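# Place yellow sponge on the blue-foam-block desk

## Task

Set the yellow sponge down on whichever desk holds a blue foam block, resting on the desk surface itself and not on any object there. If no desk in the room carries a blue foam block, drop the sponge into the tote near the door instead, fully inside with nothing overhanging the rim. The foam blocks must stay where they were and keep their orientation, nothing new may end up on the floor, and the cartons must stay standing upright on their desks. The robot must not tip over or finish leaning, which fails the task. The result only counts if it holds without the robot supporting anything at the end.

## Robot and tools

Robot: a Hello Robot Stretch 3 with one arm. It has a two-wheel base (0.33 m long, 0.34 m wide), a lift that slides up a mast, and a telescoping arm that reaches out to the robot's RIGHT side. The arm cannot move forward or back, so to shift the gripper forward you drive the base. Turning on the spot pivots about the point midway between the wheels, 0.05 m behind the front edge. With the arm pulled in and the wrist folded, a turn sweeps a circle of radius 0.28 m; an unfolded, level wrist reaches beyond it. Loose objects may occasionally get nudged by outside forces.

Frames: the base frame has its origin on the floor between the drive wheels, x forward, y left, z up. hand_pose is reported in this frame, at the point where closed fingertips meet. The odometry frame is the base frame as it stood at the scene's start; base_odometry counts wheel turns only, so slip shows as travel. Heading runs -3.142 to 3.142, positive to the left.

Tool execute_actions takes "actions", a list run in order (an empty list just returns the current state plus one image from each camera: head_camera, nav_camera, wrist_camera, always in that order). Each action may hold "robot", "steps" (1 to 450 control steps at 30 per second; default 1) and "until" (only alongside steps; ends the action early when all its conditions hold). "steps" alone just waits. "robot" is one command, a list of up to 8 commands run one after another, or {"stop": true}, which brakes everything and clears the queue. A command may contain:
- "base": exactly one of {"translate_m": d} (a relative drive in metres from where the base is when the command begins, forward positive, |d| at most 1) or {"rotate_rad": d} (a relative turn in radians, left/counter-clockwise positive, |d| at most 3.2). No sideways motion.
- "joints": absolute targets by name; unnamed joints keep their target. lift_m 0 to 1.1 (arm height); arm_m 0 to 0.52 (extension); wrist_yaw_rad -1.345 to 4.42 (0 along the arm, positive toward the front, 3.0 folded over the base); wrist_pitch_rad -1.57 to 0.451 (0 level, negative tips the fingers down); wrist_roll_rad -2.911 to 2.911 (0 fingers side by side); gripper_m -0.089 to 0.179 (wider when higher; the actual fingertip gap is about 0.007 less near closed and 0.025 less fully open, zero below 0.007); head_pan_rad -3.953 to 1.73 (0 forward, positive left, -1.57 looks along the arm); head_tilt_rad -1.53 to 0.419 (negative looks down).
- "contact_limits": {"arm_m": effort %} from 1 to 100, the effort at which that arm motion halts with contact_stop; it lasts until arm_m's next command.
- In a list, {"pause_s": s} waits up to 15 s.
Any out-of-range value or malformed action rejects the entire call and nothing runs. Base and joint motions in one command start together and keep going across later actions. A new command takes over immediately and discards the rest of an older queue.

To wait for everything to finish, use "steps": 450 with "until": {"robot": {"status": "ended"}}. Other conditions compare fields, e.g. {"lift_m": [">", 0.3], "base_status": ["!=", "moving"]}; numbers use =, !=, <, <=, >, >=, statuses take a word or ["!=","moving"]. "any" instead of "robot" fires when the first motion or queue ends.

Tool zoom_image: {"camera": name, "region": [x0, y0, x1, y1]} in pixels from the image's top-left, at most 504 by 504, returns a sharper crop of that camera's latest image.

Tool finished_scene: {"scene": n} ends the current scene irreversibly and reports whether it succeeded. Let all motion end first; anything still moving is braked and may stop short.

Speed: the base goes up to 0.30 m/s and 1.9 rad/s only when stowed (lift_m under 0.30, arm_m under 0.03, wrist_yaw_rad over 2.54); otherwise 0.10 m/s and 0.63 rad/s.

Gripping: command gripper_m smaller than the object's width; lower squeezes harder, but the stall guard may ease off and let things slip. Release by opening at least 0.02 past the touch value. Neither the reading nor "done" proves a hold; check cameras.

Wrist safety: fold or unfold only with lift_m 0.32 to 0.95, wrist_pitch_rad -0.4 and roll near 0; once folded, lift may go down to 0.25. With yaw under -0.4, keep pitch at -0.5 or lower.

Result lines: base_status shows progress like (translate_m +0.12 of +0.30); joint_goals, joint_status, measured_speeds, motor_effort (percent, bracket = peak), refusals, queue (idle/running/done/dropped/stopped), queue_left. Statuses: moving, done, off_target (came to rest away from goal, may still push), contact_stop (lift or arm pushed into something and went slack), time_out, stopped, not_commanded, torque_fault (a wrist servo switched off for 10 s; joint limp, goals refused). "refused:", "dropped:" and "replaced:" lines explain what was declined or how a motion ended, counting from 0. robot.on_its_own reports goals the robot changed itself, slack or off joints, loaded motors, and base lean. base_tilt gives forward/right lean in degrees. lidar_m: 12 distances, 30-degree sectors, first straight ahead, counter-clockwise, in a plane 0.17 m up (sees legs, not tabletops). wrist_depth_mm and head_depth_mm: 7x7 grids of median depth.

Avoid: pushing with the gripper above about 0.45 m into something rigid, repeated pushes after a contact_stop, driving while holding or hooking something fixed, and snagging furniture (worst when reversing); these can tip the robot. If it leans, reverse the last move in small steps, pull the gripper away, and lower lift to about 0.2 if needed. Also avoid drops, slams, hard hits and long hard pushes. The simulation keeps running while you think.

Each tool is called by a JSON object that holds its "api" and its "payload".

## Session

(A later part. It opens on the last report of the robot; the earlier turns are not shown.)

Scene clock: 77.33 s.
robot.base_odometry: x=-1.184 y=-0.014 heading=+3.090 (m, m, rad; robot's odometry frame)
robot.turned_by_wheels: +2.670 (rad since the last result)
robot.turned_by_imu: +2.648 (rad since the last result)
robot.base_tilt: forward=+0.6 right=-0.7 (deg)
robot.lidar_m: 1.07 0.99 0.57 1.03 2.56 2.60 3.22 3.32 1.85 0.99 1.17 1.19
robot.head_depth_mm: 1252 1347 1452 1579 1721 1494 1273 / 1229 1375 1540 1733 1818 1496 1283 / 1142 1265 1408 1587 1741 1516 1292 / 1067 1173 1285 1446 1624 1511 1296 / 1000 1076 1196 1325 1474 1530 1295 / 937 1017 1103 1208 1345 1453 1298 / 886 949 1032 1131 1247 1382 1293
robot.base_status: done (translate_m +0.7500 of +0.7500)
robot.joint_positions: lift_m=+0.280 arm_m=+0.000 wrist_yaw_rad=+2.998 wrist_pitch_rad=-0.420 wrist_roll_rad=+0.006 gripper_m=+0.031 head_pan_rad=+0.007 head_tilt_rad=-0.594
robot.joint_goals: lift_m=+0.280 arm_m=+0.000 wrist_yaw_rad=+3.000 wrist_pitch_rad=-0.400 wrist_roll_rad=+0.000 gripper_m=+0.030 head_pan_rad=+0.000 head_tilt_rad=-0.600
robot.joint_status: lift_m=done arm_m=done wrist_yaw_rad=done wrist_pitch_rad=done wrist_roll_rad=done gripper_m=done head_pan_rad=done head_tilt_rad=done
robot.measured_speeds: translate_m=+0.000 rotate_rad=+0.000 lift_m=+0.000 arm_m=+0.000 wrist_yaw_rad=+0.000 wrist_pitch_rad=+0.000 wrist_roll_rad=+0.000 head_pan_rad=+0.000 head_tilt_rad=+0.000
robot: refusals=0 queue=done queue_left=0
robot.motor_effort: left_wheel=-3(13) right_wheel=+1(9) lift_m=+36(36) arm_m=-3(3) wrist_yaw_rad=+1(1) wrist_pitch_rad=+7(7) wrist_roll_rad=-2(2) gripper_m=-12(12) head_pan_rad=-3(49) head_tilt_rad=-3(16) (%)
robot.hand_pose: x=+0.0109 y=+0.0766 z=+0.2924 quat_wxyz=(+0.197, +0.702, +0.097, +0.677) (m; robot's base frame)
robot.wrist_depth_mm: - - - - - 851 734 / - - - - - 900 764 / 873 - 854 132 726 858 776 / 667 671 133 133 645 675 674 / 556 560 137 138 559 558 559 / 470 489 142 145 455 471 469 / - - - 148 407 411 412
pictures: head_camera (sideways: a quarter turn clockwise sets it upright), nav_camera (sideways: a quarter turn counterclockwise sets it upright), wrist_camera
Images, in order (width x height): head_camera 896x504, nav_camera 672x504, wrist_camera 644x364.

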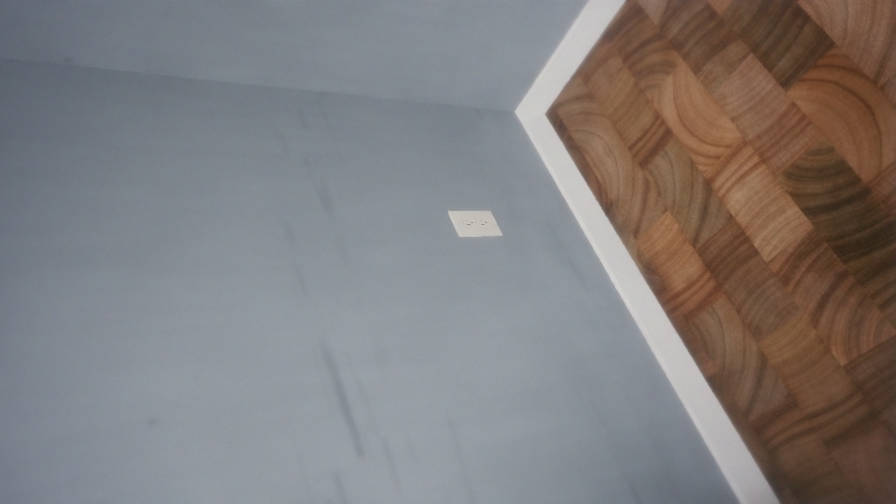

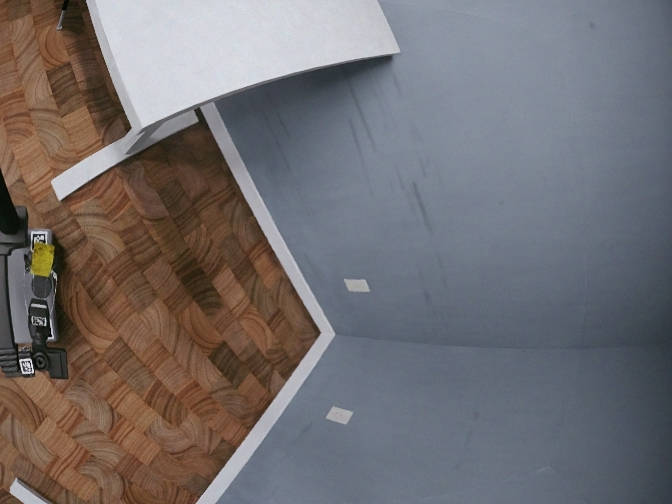

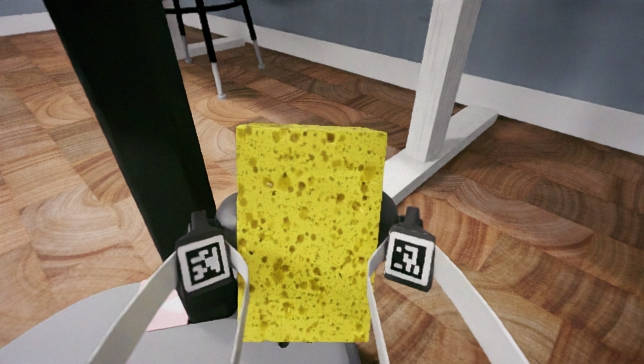

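{"api": "execute_actions", "payload": {"actions": [{"robot":[{"base":{"rotate_rad":-0.3}},{"base":{"translate_m":0.45},"joints":{"head_pan_rad":1.7,"head_tilt_rad":-0.45}}],"steps":450,"until":{"robot":{"status":"ended"}}}]}}

{"api": "execute_actions", "payload": {"actions": [{"robot":{"joints":{"head_pan_rad":-1.9}},"steps":450,"until":{"robot":{"status":"ended"}}}]}}

Scene clock: 82.60 s.
robot.base_odometry: x=-1.607 y=+0.141 heading=+2.790 (m, m, rad; robot's odometry frame)
robot.turned_by_wheels: -0.300 (rad since the last result)
robot.turned_by_imu: -0.294 (rad since the last result)
robot.base_tilt: forward=+0.5 right=-0.7 (deg)
robot.lidar_m: 0.89 0.73 0.72 0.78 1.20 1.53 3.17 3.60 1.03 1.03 0.83 0.82
robot.head_depth_mm: 662 705 753 808 873 948 1030 / 710 760 815 880 958 1061 1158 / 765 820 888 894 1063 1176 1310 / 831 902 978 803 1190 1338 1375 / 909 987 1074 810 1289 1541 1417 / 997 1100 1178 816 617 807 871 / 1117 1236 1295 848 617 - -
robot.base_status: done (translate_m +0.4500 of +0.4500)
robot.joint_positions: lift_m=+0.280 arm_m=+0.000 wrist_yaw_rad=+2.998 wrist_pitch_rad=-0.420 wrist_roll_rad=+0.006 gripper_m=+0.031 head_pan_rad=+1.693 head_tilt_rad=-0.458
robot.joint_goals: lift_m=+0.280 arm_m=+0.000 wrist_yaw_rad=+3.000 wrist_pitch_rad=-0.400 wrist_roll_rad=+0.000 gripper_m=+0.030 head_pan_rad=+1.700 head_tilt_rad=-0.450
robot.joint_status: lift_m=done arm_m=done wrist_yaw_rad=done wrist_pitch_rad=done wrist_roll_rad=done gripper_m=done head_pan_rad=done head_tilt_rad=done
robot.measured_speeds: translate_m=+0.000 rotate_rad=+0.000 lift_m=+0.000 arm_m=+0.000 wrist_yaw_rad=+0.000 wrist_pitch_rad=+0.000 wrist_roll_rad=+0.000 head_pan_rad=+0.000 head_tilt_rad=+0.000
robot: refusals=0 queue=done queue_left=0
robot.motor_effort: left_wheel=+2(11) right_wheel=-3(8) lift_m=+36(37) arm_m=-2(3) wrist_yaw_rad=+1(1) wrist_pitch_rad=+7(7) wrist_roll_rad=-2(2) gripper_m=-12(12) head_pan_rad=+4(46) head_tilt_rad=+5(22) (%)
robot.hand_pose: x=+0.0109 y=+0.0767 z=+0.2924 quat_wxyz=(+0.197, +0.702, +0.097, +0.677) (m; robot's base frame)
robot.wrist_depth_mm: - - 896 781 683 618 560 / - - 977 864 739 657 587 / 889 - 808 131 776 704 644 / 675 633 134 133 680 678 650 / 530 559 136 137 560 565 557 / 476 484 142 144 455 479 478 / - - - 148 409 414 408
pictures: head_camera (sideways: a quarter turn clockwise sets it upright), nav_camera (sideways: a quarter turn counterclockwise sets it upright), wrist_camera
Images, in order (width x height): head_camera 896x504, nav_camera 672x504, wrist_camera 644x364.

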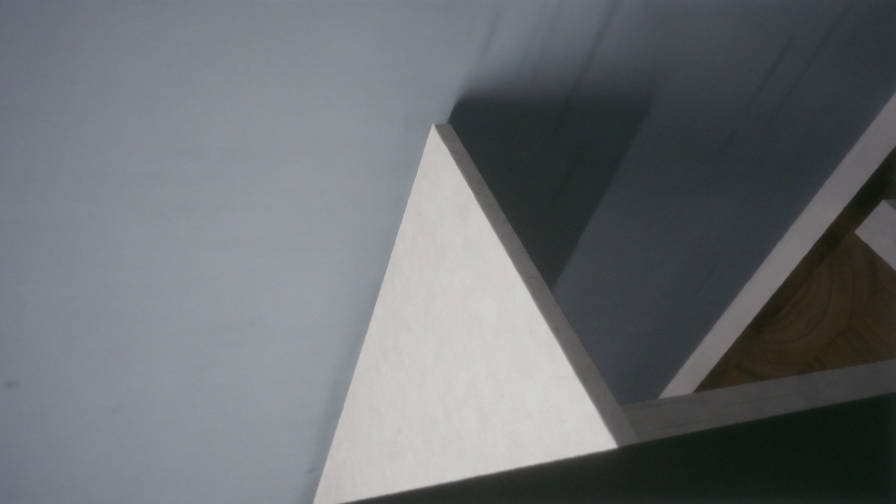

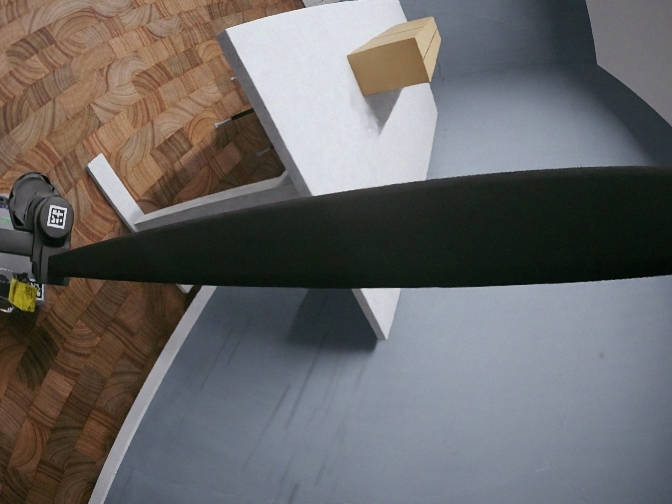

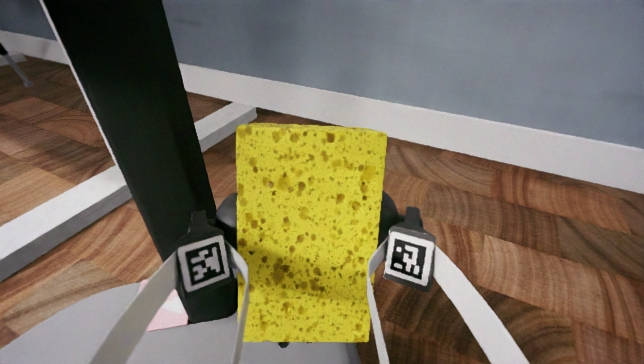

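Scene clock: 84.67 s.
robot.base_odometry: x=-1.607 y=+0.141 heading=+2.790 (m, m, rad; robot's odometry frame)
robot.turned_by_wheels: +0.000 (rad since the last result)
robot.turned_by_imu: +0.000 (rad since the last result)
robot.base_tilt: forward=+0.5 right=-0.7 (deg)
robot.lidar_m: 0.89 0.73 0.72 0.79 1.20 1.53 3.17 3.61 1.03 1.03 0.83 0.82
robot.head_depth_mm: 3478 3799 3769 2695 1994 1681 1399 / 3570 3879 1591 1210 1087 1691 1386 / 3416 3598 2134 1217 1957 1701 1405 / 2396 2528 2152 1341 1242 1427 1411 / 1857 1935 1939 1348 2009 1713 1411 / 1513 1559 1630 1370 1709 1687 1422 / 1293 1324 1364 1322 1425 1491 1420
robot.base_status: done (translate_m +0.4500 of +0.4500)
robot.joint_positions: lift_m=+0.280 arm_m=+0.000 wrist_yaw_rad=+2.998 wrist_pitch_rad=-0.420 wrist_roll_rad=+0.006 gripper_m=+0.031 head_pan_rad=-1.893 head_tilt_rad=-0.458
robot.joint_goals: lift_m=+0.280 arm_m=+0.000 wrist_yaw_rad=+3.000 wrist_pitch_rad=-0.400 wrist_roll_rad=+0.000 gripper_m=+0.030 head_pan_rad=-1.900 head_tilt_rad=-0.450
robot.joint_status: lift_m=done arm_m=done wrist_yaw_rad=done wrist_pitch_rad=done wrist_roll_rad=done gripper_m=done head_pan_rad=done head_tilt_rad=done
robot.measured_speeds: translate_m=+0.000 rotate_rad=+0.000 lift_m=+0.000 arm_m=+0.000 wrist_yaw_rad=+0.000 wrist_pitch_rad=+0.000 wrist_roll_rad=+0.000 head_pan_rad=+0.000 head_tilt_rad=+0.000
robot: refusals=0 queue=done queue_left=0
robot.motor_effort: left_wheel=+2(2) right_wheel=-2(3) lift_m=+36(36) arm_m=-3(3) wrist_yaw_rad=+1(1) wrist_pitch_rad=+7(7) wrist_roll_rad=-2(2) gripper_m=-12(12) head_pan_rad=-4(47) head_tilt_rad=+4(5) (%)
robot.hand_pose: x=+0.0109 y=+0.0767 z=+0.2924 quat_wxyz=(+0.197, +0.702, +0.097, +0.677) (m; robot's base frame)
robot.wrist_depth_mm: - - 893 794 684 611 561 / - - - 851 740 667 596 / 854 - 795 131 787 705 646 / 677 616 134 134 681 685 657 / 527 556 137 138 563 558 557 / 465 491 142 143 455 466 478 / - - - 148 407 406 410
pictures: head_camera (sideways: a quarter turn clockwise sets it upright), nav_camera (sideways: a quarter turn counterclockwise sets it upright), wrist_camera
Images, in order (width x height): head_camera 896x504, nav_camera 672x504, wrist_camera 644x364.

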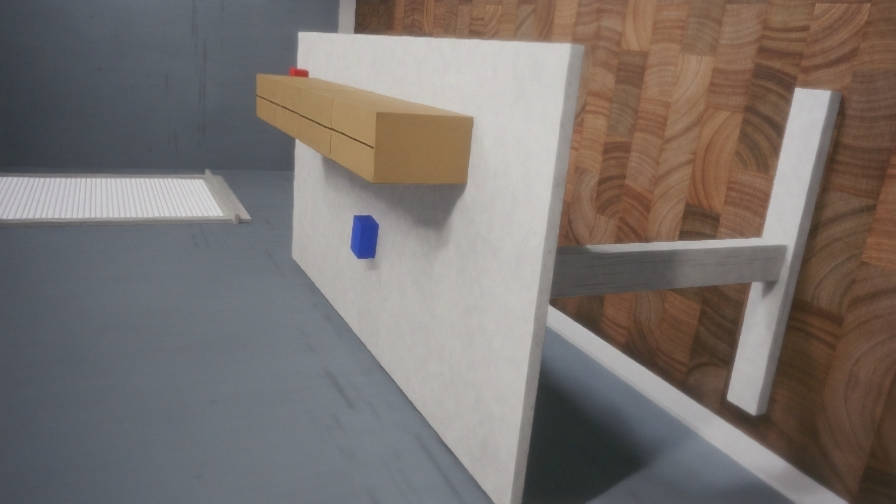

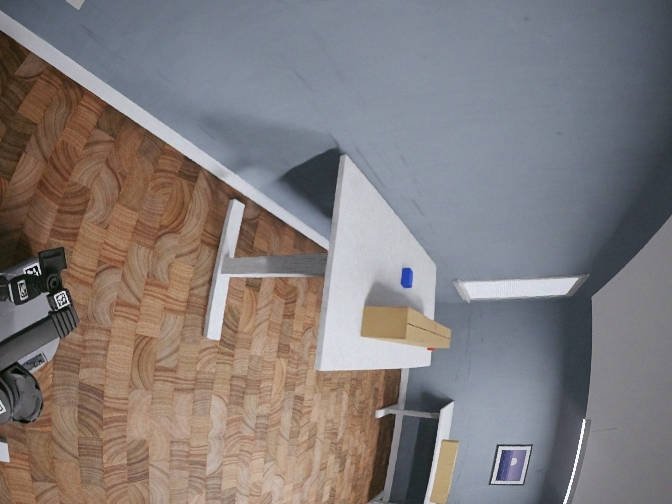

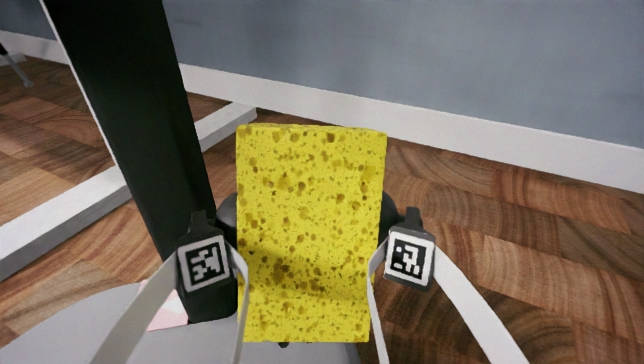

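{"api": "execute_actions", "payload": {"actions": [{"robot":[{"base":{"rotate_rad":-1.9},"joints":{"head_pan_rad":0,"head_tilt_rad":-0.7}},{"base":{"translate_m":0.4}},{"base":{"rotate_rad":1.57},"joints":{"head_pan_rad":-1.57}},{"joints":{"lift_m":0.9}},{"joints":{"wrist_yaw_rad":0}}],"steps":450,"until":{"robot":{"status":"ended"}}},{"steps":200,"until":{"robot":{"status":"ended"}}}]}}

Scene clock: 104.90 s.
robot.base_odometry: x=-1.355 y=+0.451 heading=+2.460 (m, m, rad; robot's odometry frame)
robot.turned_by_wheels: -0.330 (rad since the last result)
robot.turned_by_imu: -0.324 (rad since the last result)
robot.base_tilt: forward=+0.5 right=-0.8 (deg)
robot.lidar_m: 0.69 0.83 1.10 1.10 1.33 1.93 3.05 3.49 3.26 0.64 0.76 0.69
robot.head_depth_mm: 3144 1225 894 861 757 - - / 3287 1459 817 866 749 - - / 2778 1632 1162 902 461 - - / 1995 1667 1168 908 778 1146 1231 / 1552 1564 1175 906 802 1419 1230 / 1267 1342 1180 909 1507 1384 1237 / 1066 1116 1132 912 1283 1378 1231
robot.base_status: done (rotate_rad +1.5699 of +1.5700)
robot.joint_positions: lift_m=+0.900 arm_m=+0.000 wrist_yaw_rad=+0.003 wrist_pitch_rad=-0.420 wrist_roll_rad=+0.006 gripper_m=+0.031 head_pan_rad=-1.563 head_tilt_rad=-0.692
robot.joint_goals: lift_m=+0.900 arm_m=+0.000 wrist_yaw_rad=+0.000 wrist_pitch_rad=-0.400 wrist_roll_rad=+0.000 gripper_m=+0.030 head_pan_rad=-1.570 head_tilt_rad=-0.700
robot.joint_status: lift_m=done arm_m=done wrist_yaw_rad=done wrist_pitch_rad=done wrist_roll_rad=done gripper_m=done head_pan_rad=done head_tilt_rad=done
robot.measured_speeds: translate_m=+0.000 rotate_rad=+0.000 lift_m=+0.000 arm_m=+0.000 wrist_yaw_rad=+0.000 wrist_pitch_rad=+0.000 wrist_roll_rad=+0.000 head_pan_rad=+0.000 head_tilt_rad=+0.000
robot: refusals=0 queue=done queue_left=0
robot.motor_effort: left_wheel=-3(13) right_wheel=+1(10) lift_m=+46(50) arm_m=-3(3) wrist_yaw_rad=-4(4) wrist_pitch_rad=+7(7) wrist_roll_rad=-2(2) gripper_m=-12(13) head_pan_rad=-3(45) head_tilt_rad=-4(28) (%)
robot.hand_pose: x=-0.0208 y=-0.3694 z=+0.9121 quat_wxyz=(+0.690, +0.148, -0.693, -0.147) (m; robot's base frame)
robot.wrist_depth_mm: 557 732 - - 734 - - / 574 742 942 947 482 - - / 590 653 662 131 535 - - / 510 514 473 133 514 567 - / 611 723 137 138 422 419 - / 626 819 143 143 - 357 - / 649 985 948 149 - - -
pictures: head_camera (sideways: a quarter turn clockwise sets it upright), nav_camera (sideways: a quarter turn counterclockwise sets it upright), wrist_camera
Images, in order (width x height): head_camera 896x504, nav_camera 672x504, wrist_camera 644x364.

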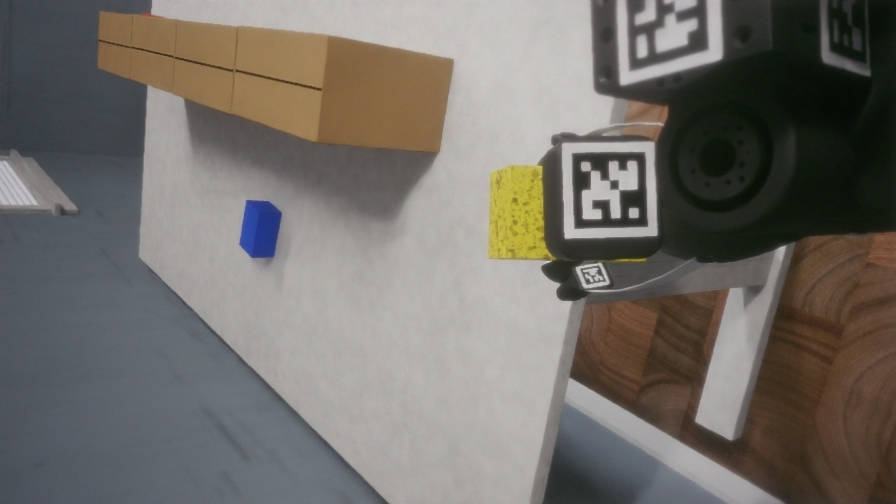

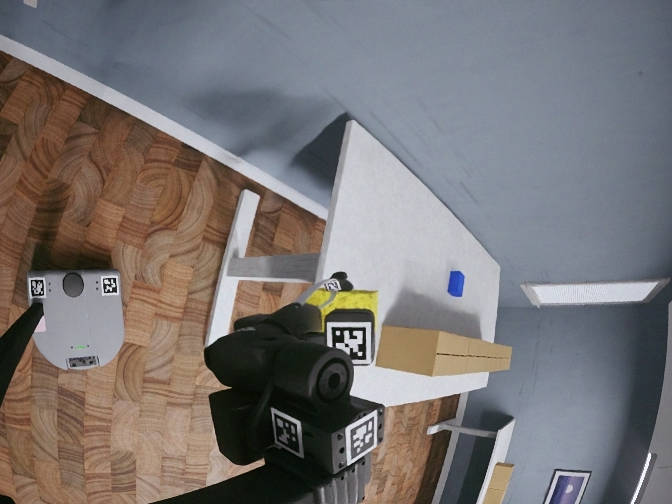

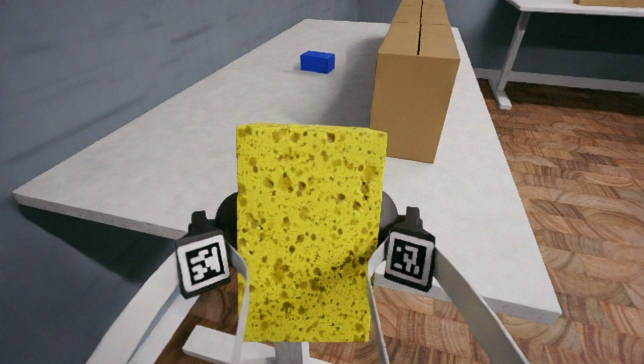

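{"api": "execute_actions", "payload": {"actions": [{"robot":[{"joints":{"lift_m":1.0,"arm_m":0.52}},{"joints":{"wrist_pitch_rad":-1.57,"wrist_roll_rad":1.57}},{"joints":{"lift_m":0.92}}],"steps":450,"until":{"robot":{"status":"ended"}}}]}}

Scene clock: 113.57 s.
robot.base_odometry: x=-1.355 y=+0.451 heading=+2.460 (m, m, rad; robot's odometry frame)
robot.turned_by_wheels: +0.000 (rad since the last result)
robot.turned_by_imu: -0.001 (rad since the last result)
robot.base_tilt: forward=+0.6 right=-0.7 (deg)
robot.lidar_m: 0.69 0.83 1.10 1.10 1.33 1.94 3.06 3.52 3.26 0.64 0.77 0.69
robot.head_depth_mm: 3104 1233 - - 726 1406 1210 / 3315 - 816 863 752 1420 1205 / 2813 - 1107 847 772 1428 1223 / 2007 1644 1079 826 781 1185 1226 / 1554 1574 1175 906 807 1424 1234 / 1259 1344 1177 909 1514 1394 1246 / 1064 1129 1147 914 1282 1369 1239
robot.base_status: done (rotate_rad +1.5699 of +1.5700)
robot.joint_positions: lift_m=+0.920 arm_m=+0.519 wrist_yaw_rad=+0.002 wrist_pitch_rad=-1.562 wrist_roll_rad=+1.562 gripper_m=+0.031 head_pan_rad=-1.563 head_tilt_rad=-0.692
robot.joint_goals: lift_m=+0.920 arm_m=+0.520 wrist_yaw_rad=+0.000 wrist_pitch_rad=-1.570 wrist_roll_rad=+1.570 gripper_m=+0.030 head_pan_rad=-1.570 head_tilt_rad=-0.700
robot.joint_status: lift_m=done arm_m=done wrist_yaw_rad=done wrist_pitch_rad=done wrist_roll_rad=done gripper_m=done head_pan_rad=done head_tilt_rad=done
robot.measured_speeds: translate_m=+0.000 rotate_rad=+0.000 lift_m=+0.000 arm_m=+0.000 wrist_yaw_rad=+0.000 wrist_pitch_rad=+0.000 wrist_roll_rad=+0.000 head_pan_rad=+0.000 head_tilt_rad=+0.000
robot: refusals=0 queue=done queue_left=0
robot.motor_effort: left_wheel=-3(3) right_wheel=+2(1) lift_m=+35(48) arm_m=+2(4) wrist_yaw_rad=-2(3) wrist_pitch_rad=-3(7) wrist_roll_rad=+3(3) gripper_m=-12(12) head_pan_rad=-4(4) head_tilt_rad=-4(5) (%)
robot.hand_pose: x=-0.0216 y=-0.6417 z=+0.8024 quat_wxyz=(+0.004, +0.003, -0.710, -0.704) (m; robot's base frame)
robot.wrist_depth_mm: 209 211 214 217 220 221 906 / 216 219 222 224 226 229 - / 225 228 228 131 234 237 - / 231 235 234 133 244 - - / 241 242 137 138 251 - - / 251 250 144 144 266 - - / 261 262 267 149 924 - -
pictures: head_camera (sideways: a quarter turn clockwise sets it upright), nav_camera (sideways: a quarter turn counterclockwise sets it upright), wrist_camera
Images, in order (width x height): head_camera 896x504, nav_camera 672x504, wrist_camera 644x364.

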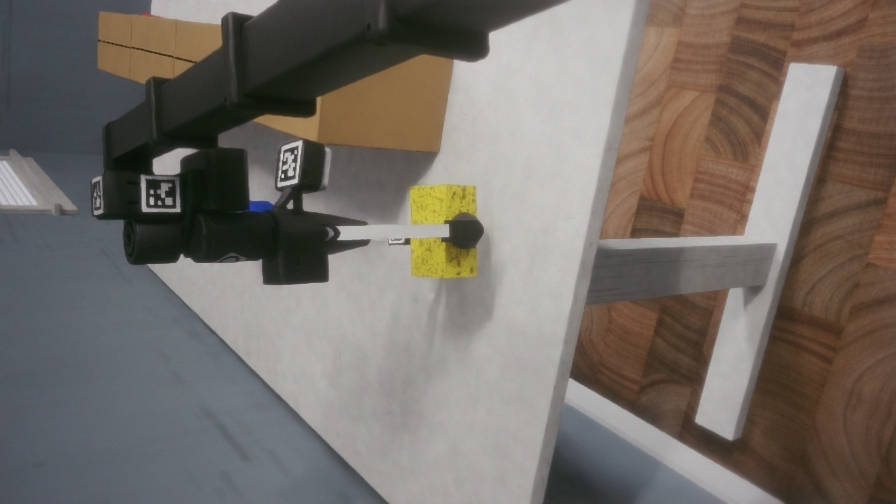

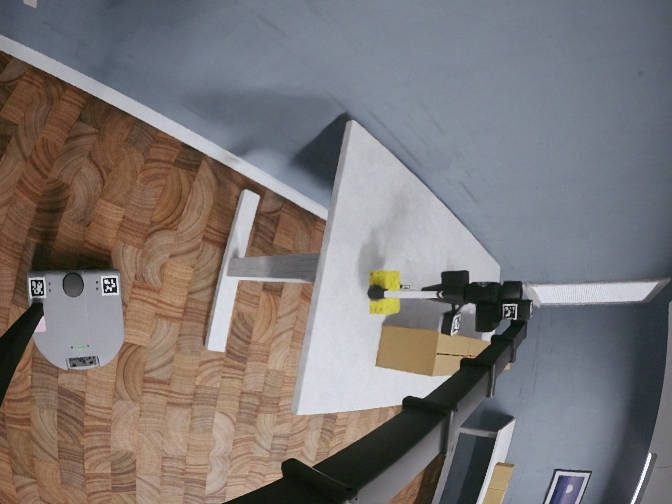

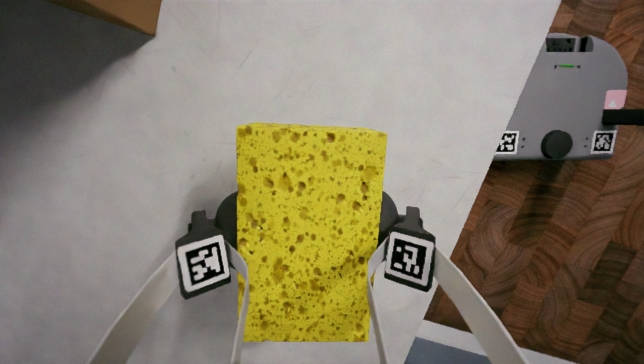

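Same height as before; place.

{"api": "execute_actions", "payload": {"actions": [{"robot":[{"joints":{"lift_m":0.866}},{"joints":{"gripper_m":0.115}},{"pause_s":0.5},{"joints":{"lift_m":0.95}}],"steps":450,"until":{"robot":{"status":"ended"}}}]}}

Scene clock: 118.57 s.
robot.base_odometry: x=-1.355 y=+0.451 heading=+2.460 (m, m, rad; robot's odometry frame)
robot.turned_by_wheels: +0.000 (rad since the last result)
robot.turned_by_imu: +0.000 (rad since the last result)
robot.base_tilt: forward=+0.5 right=-0.7 (deg)
robot.lidar_m: 0.69 0.83 1.10 1.10 1.33 1.94 3.06 3.53 3.27 0.63 0.76 0.69
robot.head_depth_mm: 3148 - - 842 725 1416 1222 / 3284 - 821 859 750 1417 1205 / 2721 1456 1115 896 770 1412 1220 / 1945 1708 1103 889 781 1189 1228 / 1548 1571 1183 909 802 1417 1228 / 1274 1356 1183 912 1517 1384 1231 / 1070 1121 1136 909 1289 1362 1241
robot.base_status: done (rotate_rad +1.5699 of +1.5700)
robot.joint_positions: lift_m=+0.950 arm_m=+0.519 wrist_yaw_rad=+0.002 wrist_pitch_rad=-1.563 wrist_roll_rad=+1.563 gripper_m=+0.115 head_pan_rad=-1.563 head_tilt_rad=-0.692
robot.joint_goals: lift_m=+0.950 arm_m=+0.520 wrist_yaw_rad=+0.000 wrist_pitch_rad=-1.570 wrist_roll_rad=+1.570 gripper_m=+0.115 head_pan_rad=-1.570 head_tilt_rad=-0.700
robot.joint_status: lift_m=done arm_m=done wrist_yaw_rad=done wrist_pitch_rad=done wrist_roll_rad=done gripper_m=done head_pan_rad=done head_tilt_rad=done
robot.measured_speeds: translate_m=+0.000 rotate_rad=+0.000 lift_m=+0.000 arm_m=+0.000 wrist_yaw_rad=+0.000 wrist_pitch_rad=+0.000 wrist_roll_rad=+0.000 head_pan_rad=+0.000 head_tilt_rad=+0.000
robot: refusals=0 queue=done queue_left=0
robot.motor_effort: left_wheel=-3(3) right_wheel=+1(3) lift_m=+46(46) arm_m=+3(3) wrist_yaw_rad=-2(3) wrist_pitch_rad=-3(3) wrist_roll_rad=+4(3) gripper_m=+0(81) head_pan_rad=-3(3) head_tilt_rad=-4(4) (%)
robot.hand_pose: x=-0.0216 y=-0.6416 z=+0.8321 quat_wxyz=(+0.004, +0.003, -0.710, -0.704) (m; robot's base frame)
robot.wrist_depth_mm: 237 223 242 243 247 250 939 / 243 247 249 253 256 257 - / 252 257 257 222 266 - - / 263 263 267 225 275 - - / 271 269 275 235 286 - - / 281 288 286 292 300 - - / 290 295 300 305 946 - -
pictures: head_camera (sideways: a quarter turn clockwise sets it upright), nav_camera (sideways: a quarter turn counterclockwise sets it upright), wrist_camera
Images, in order (width x height): head_camera 896x504, nav_camera 672x504, wrist_camera 644x364.

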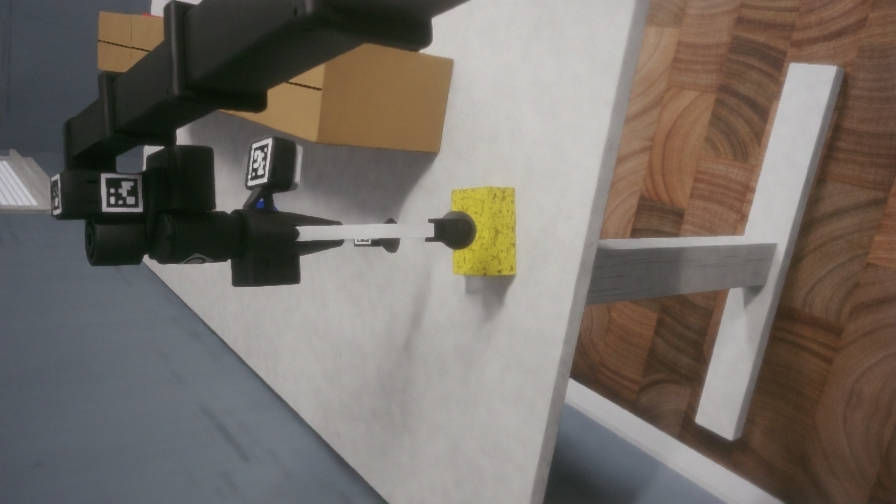

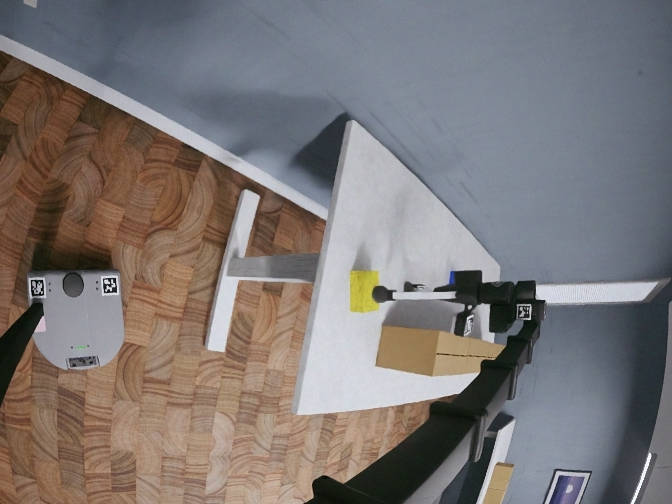

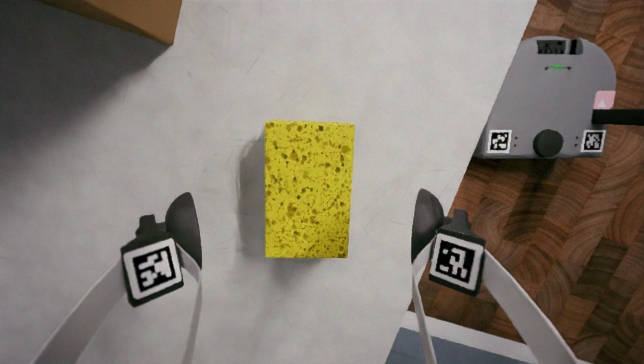

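{"api": "finished_scene", "payload": {"scene": 2}}

The scene is finished: the task was done.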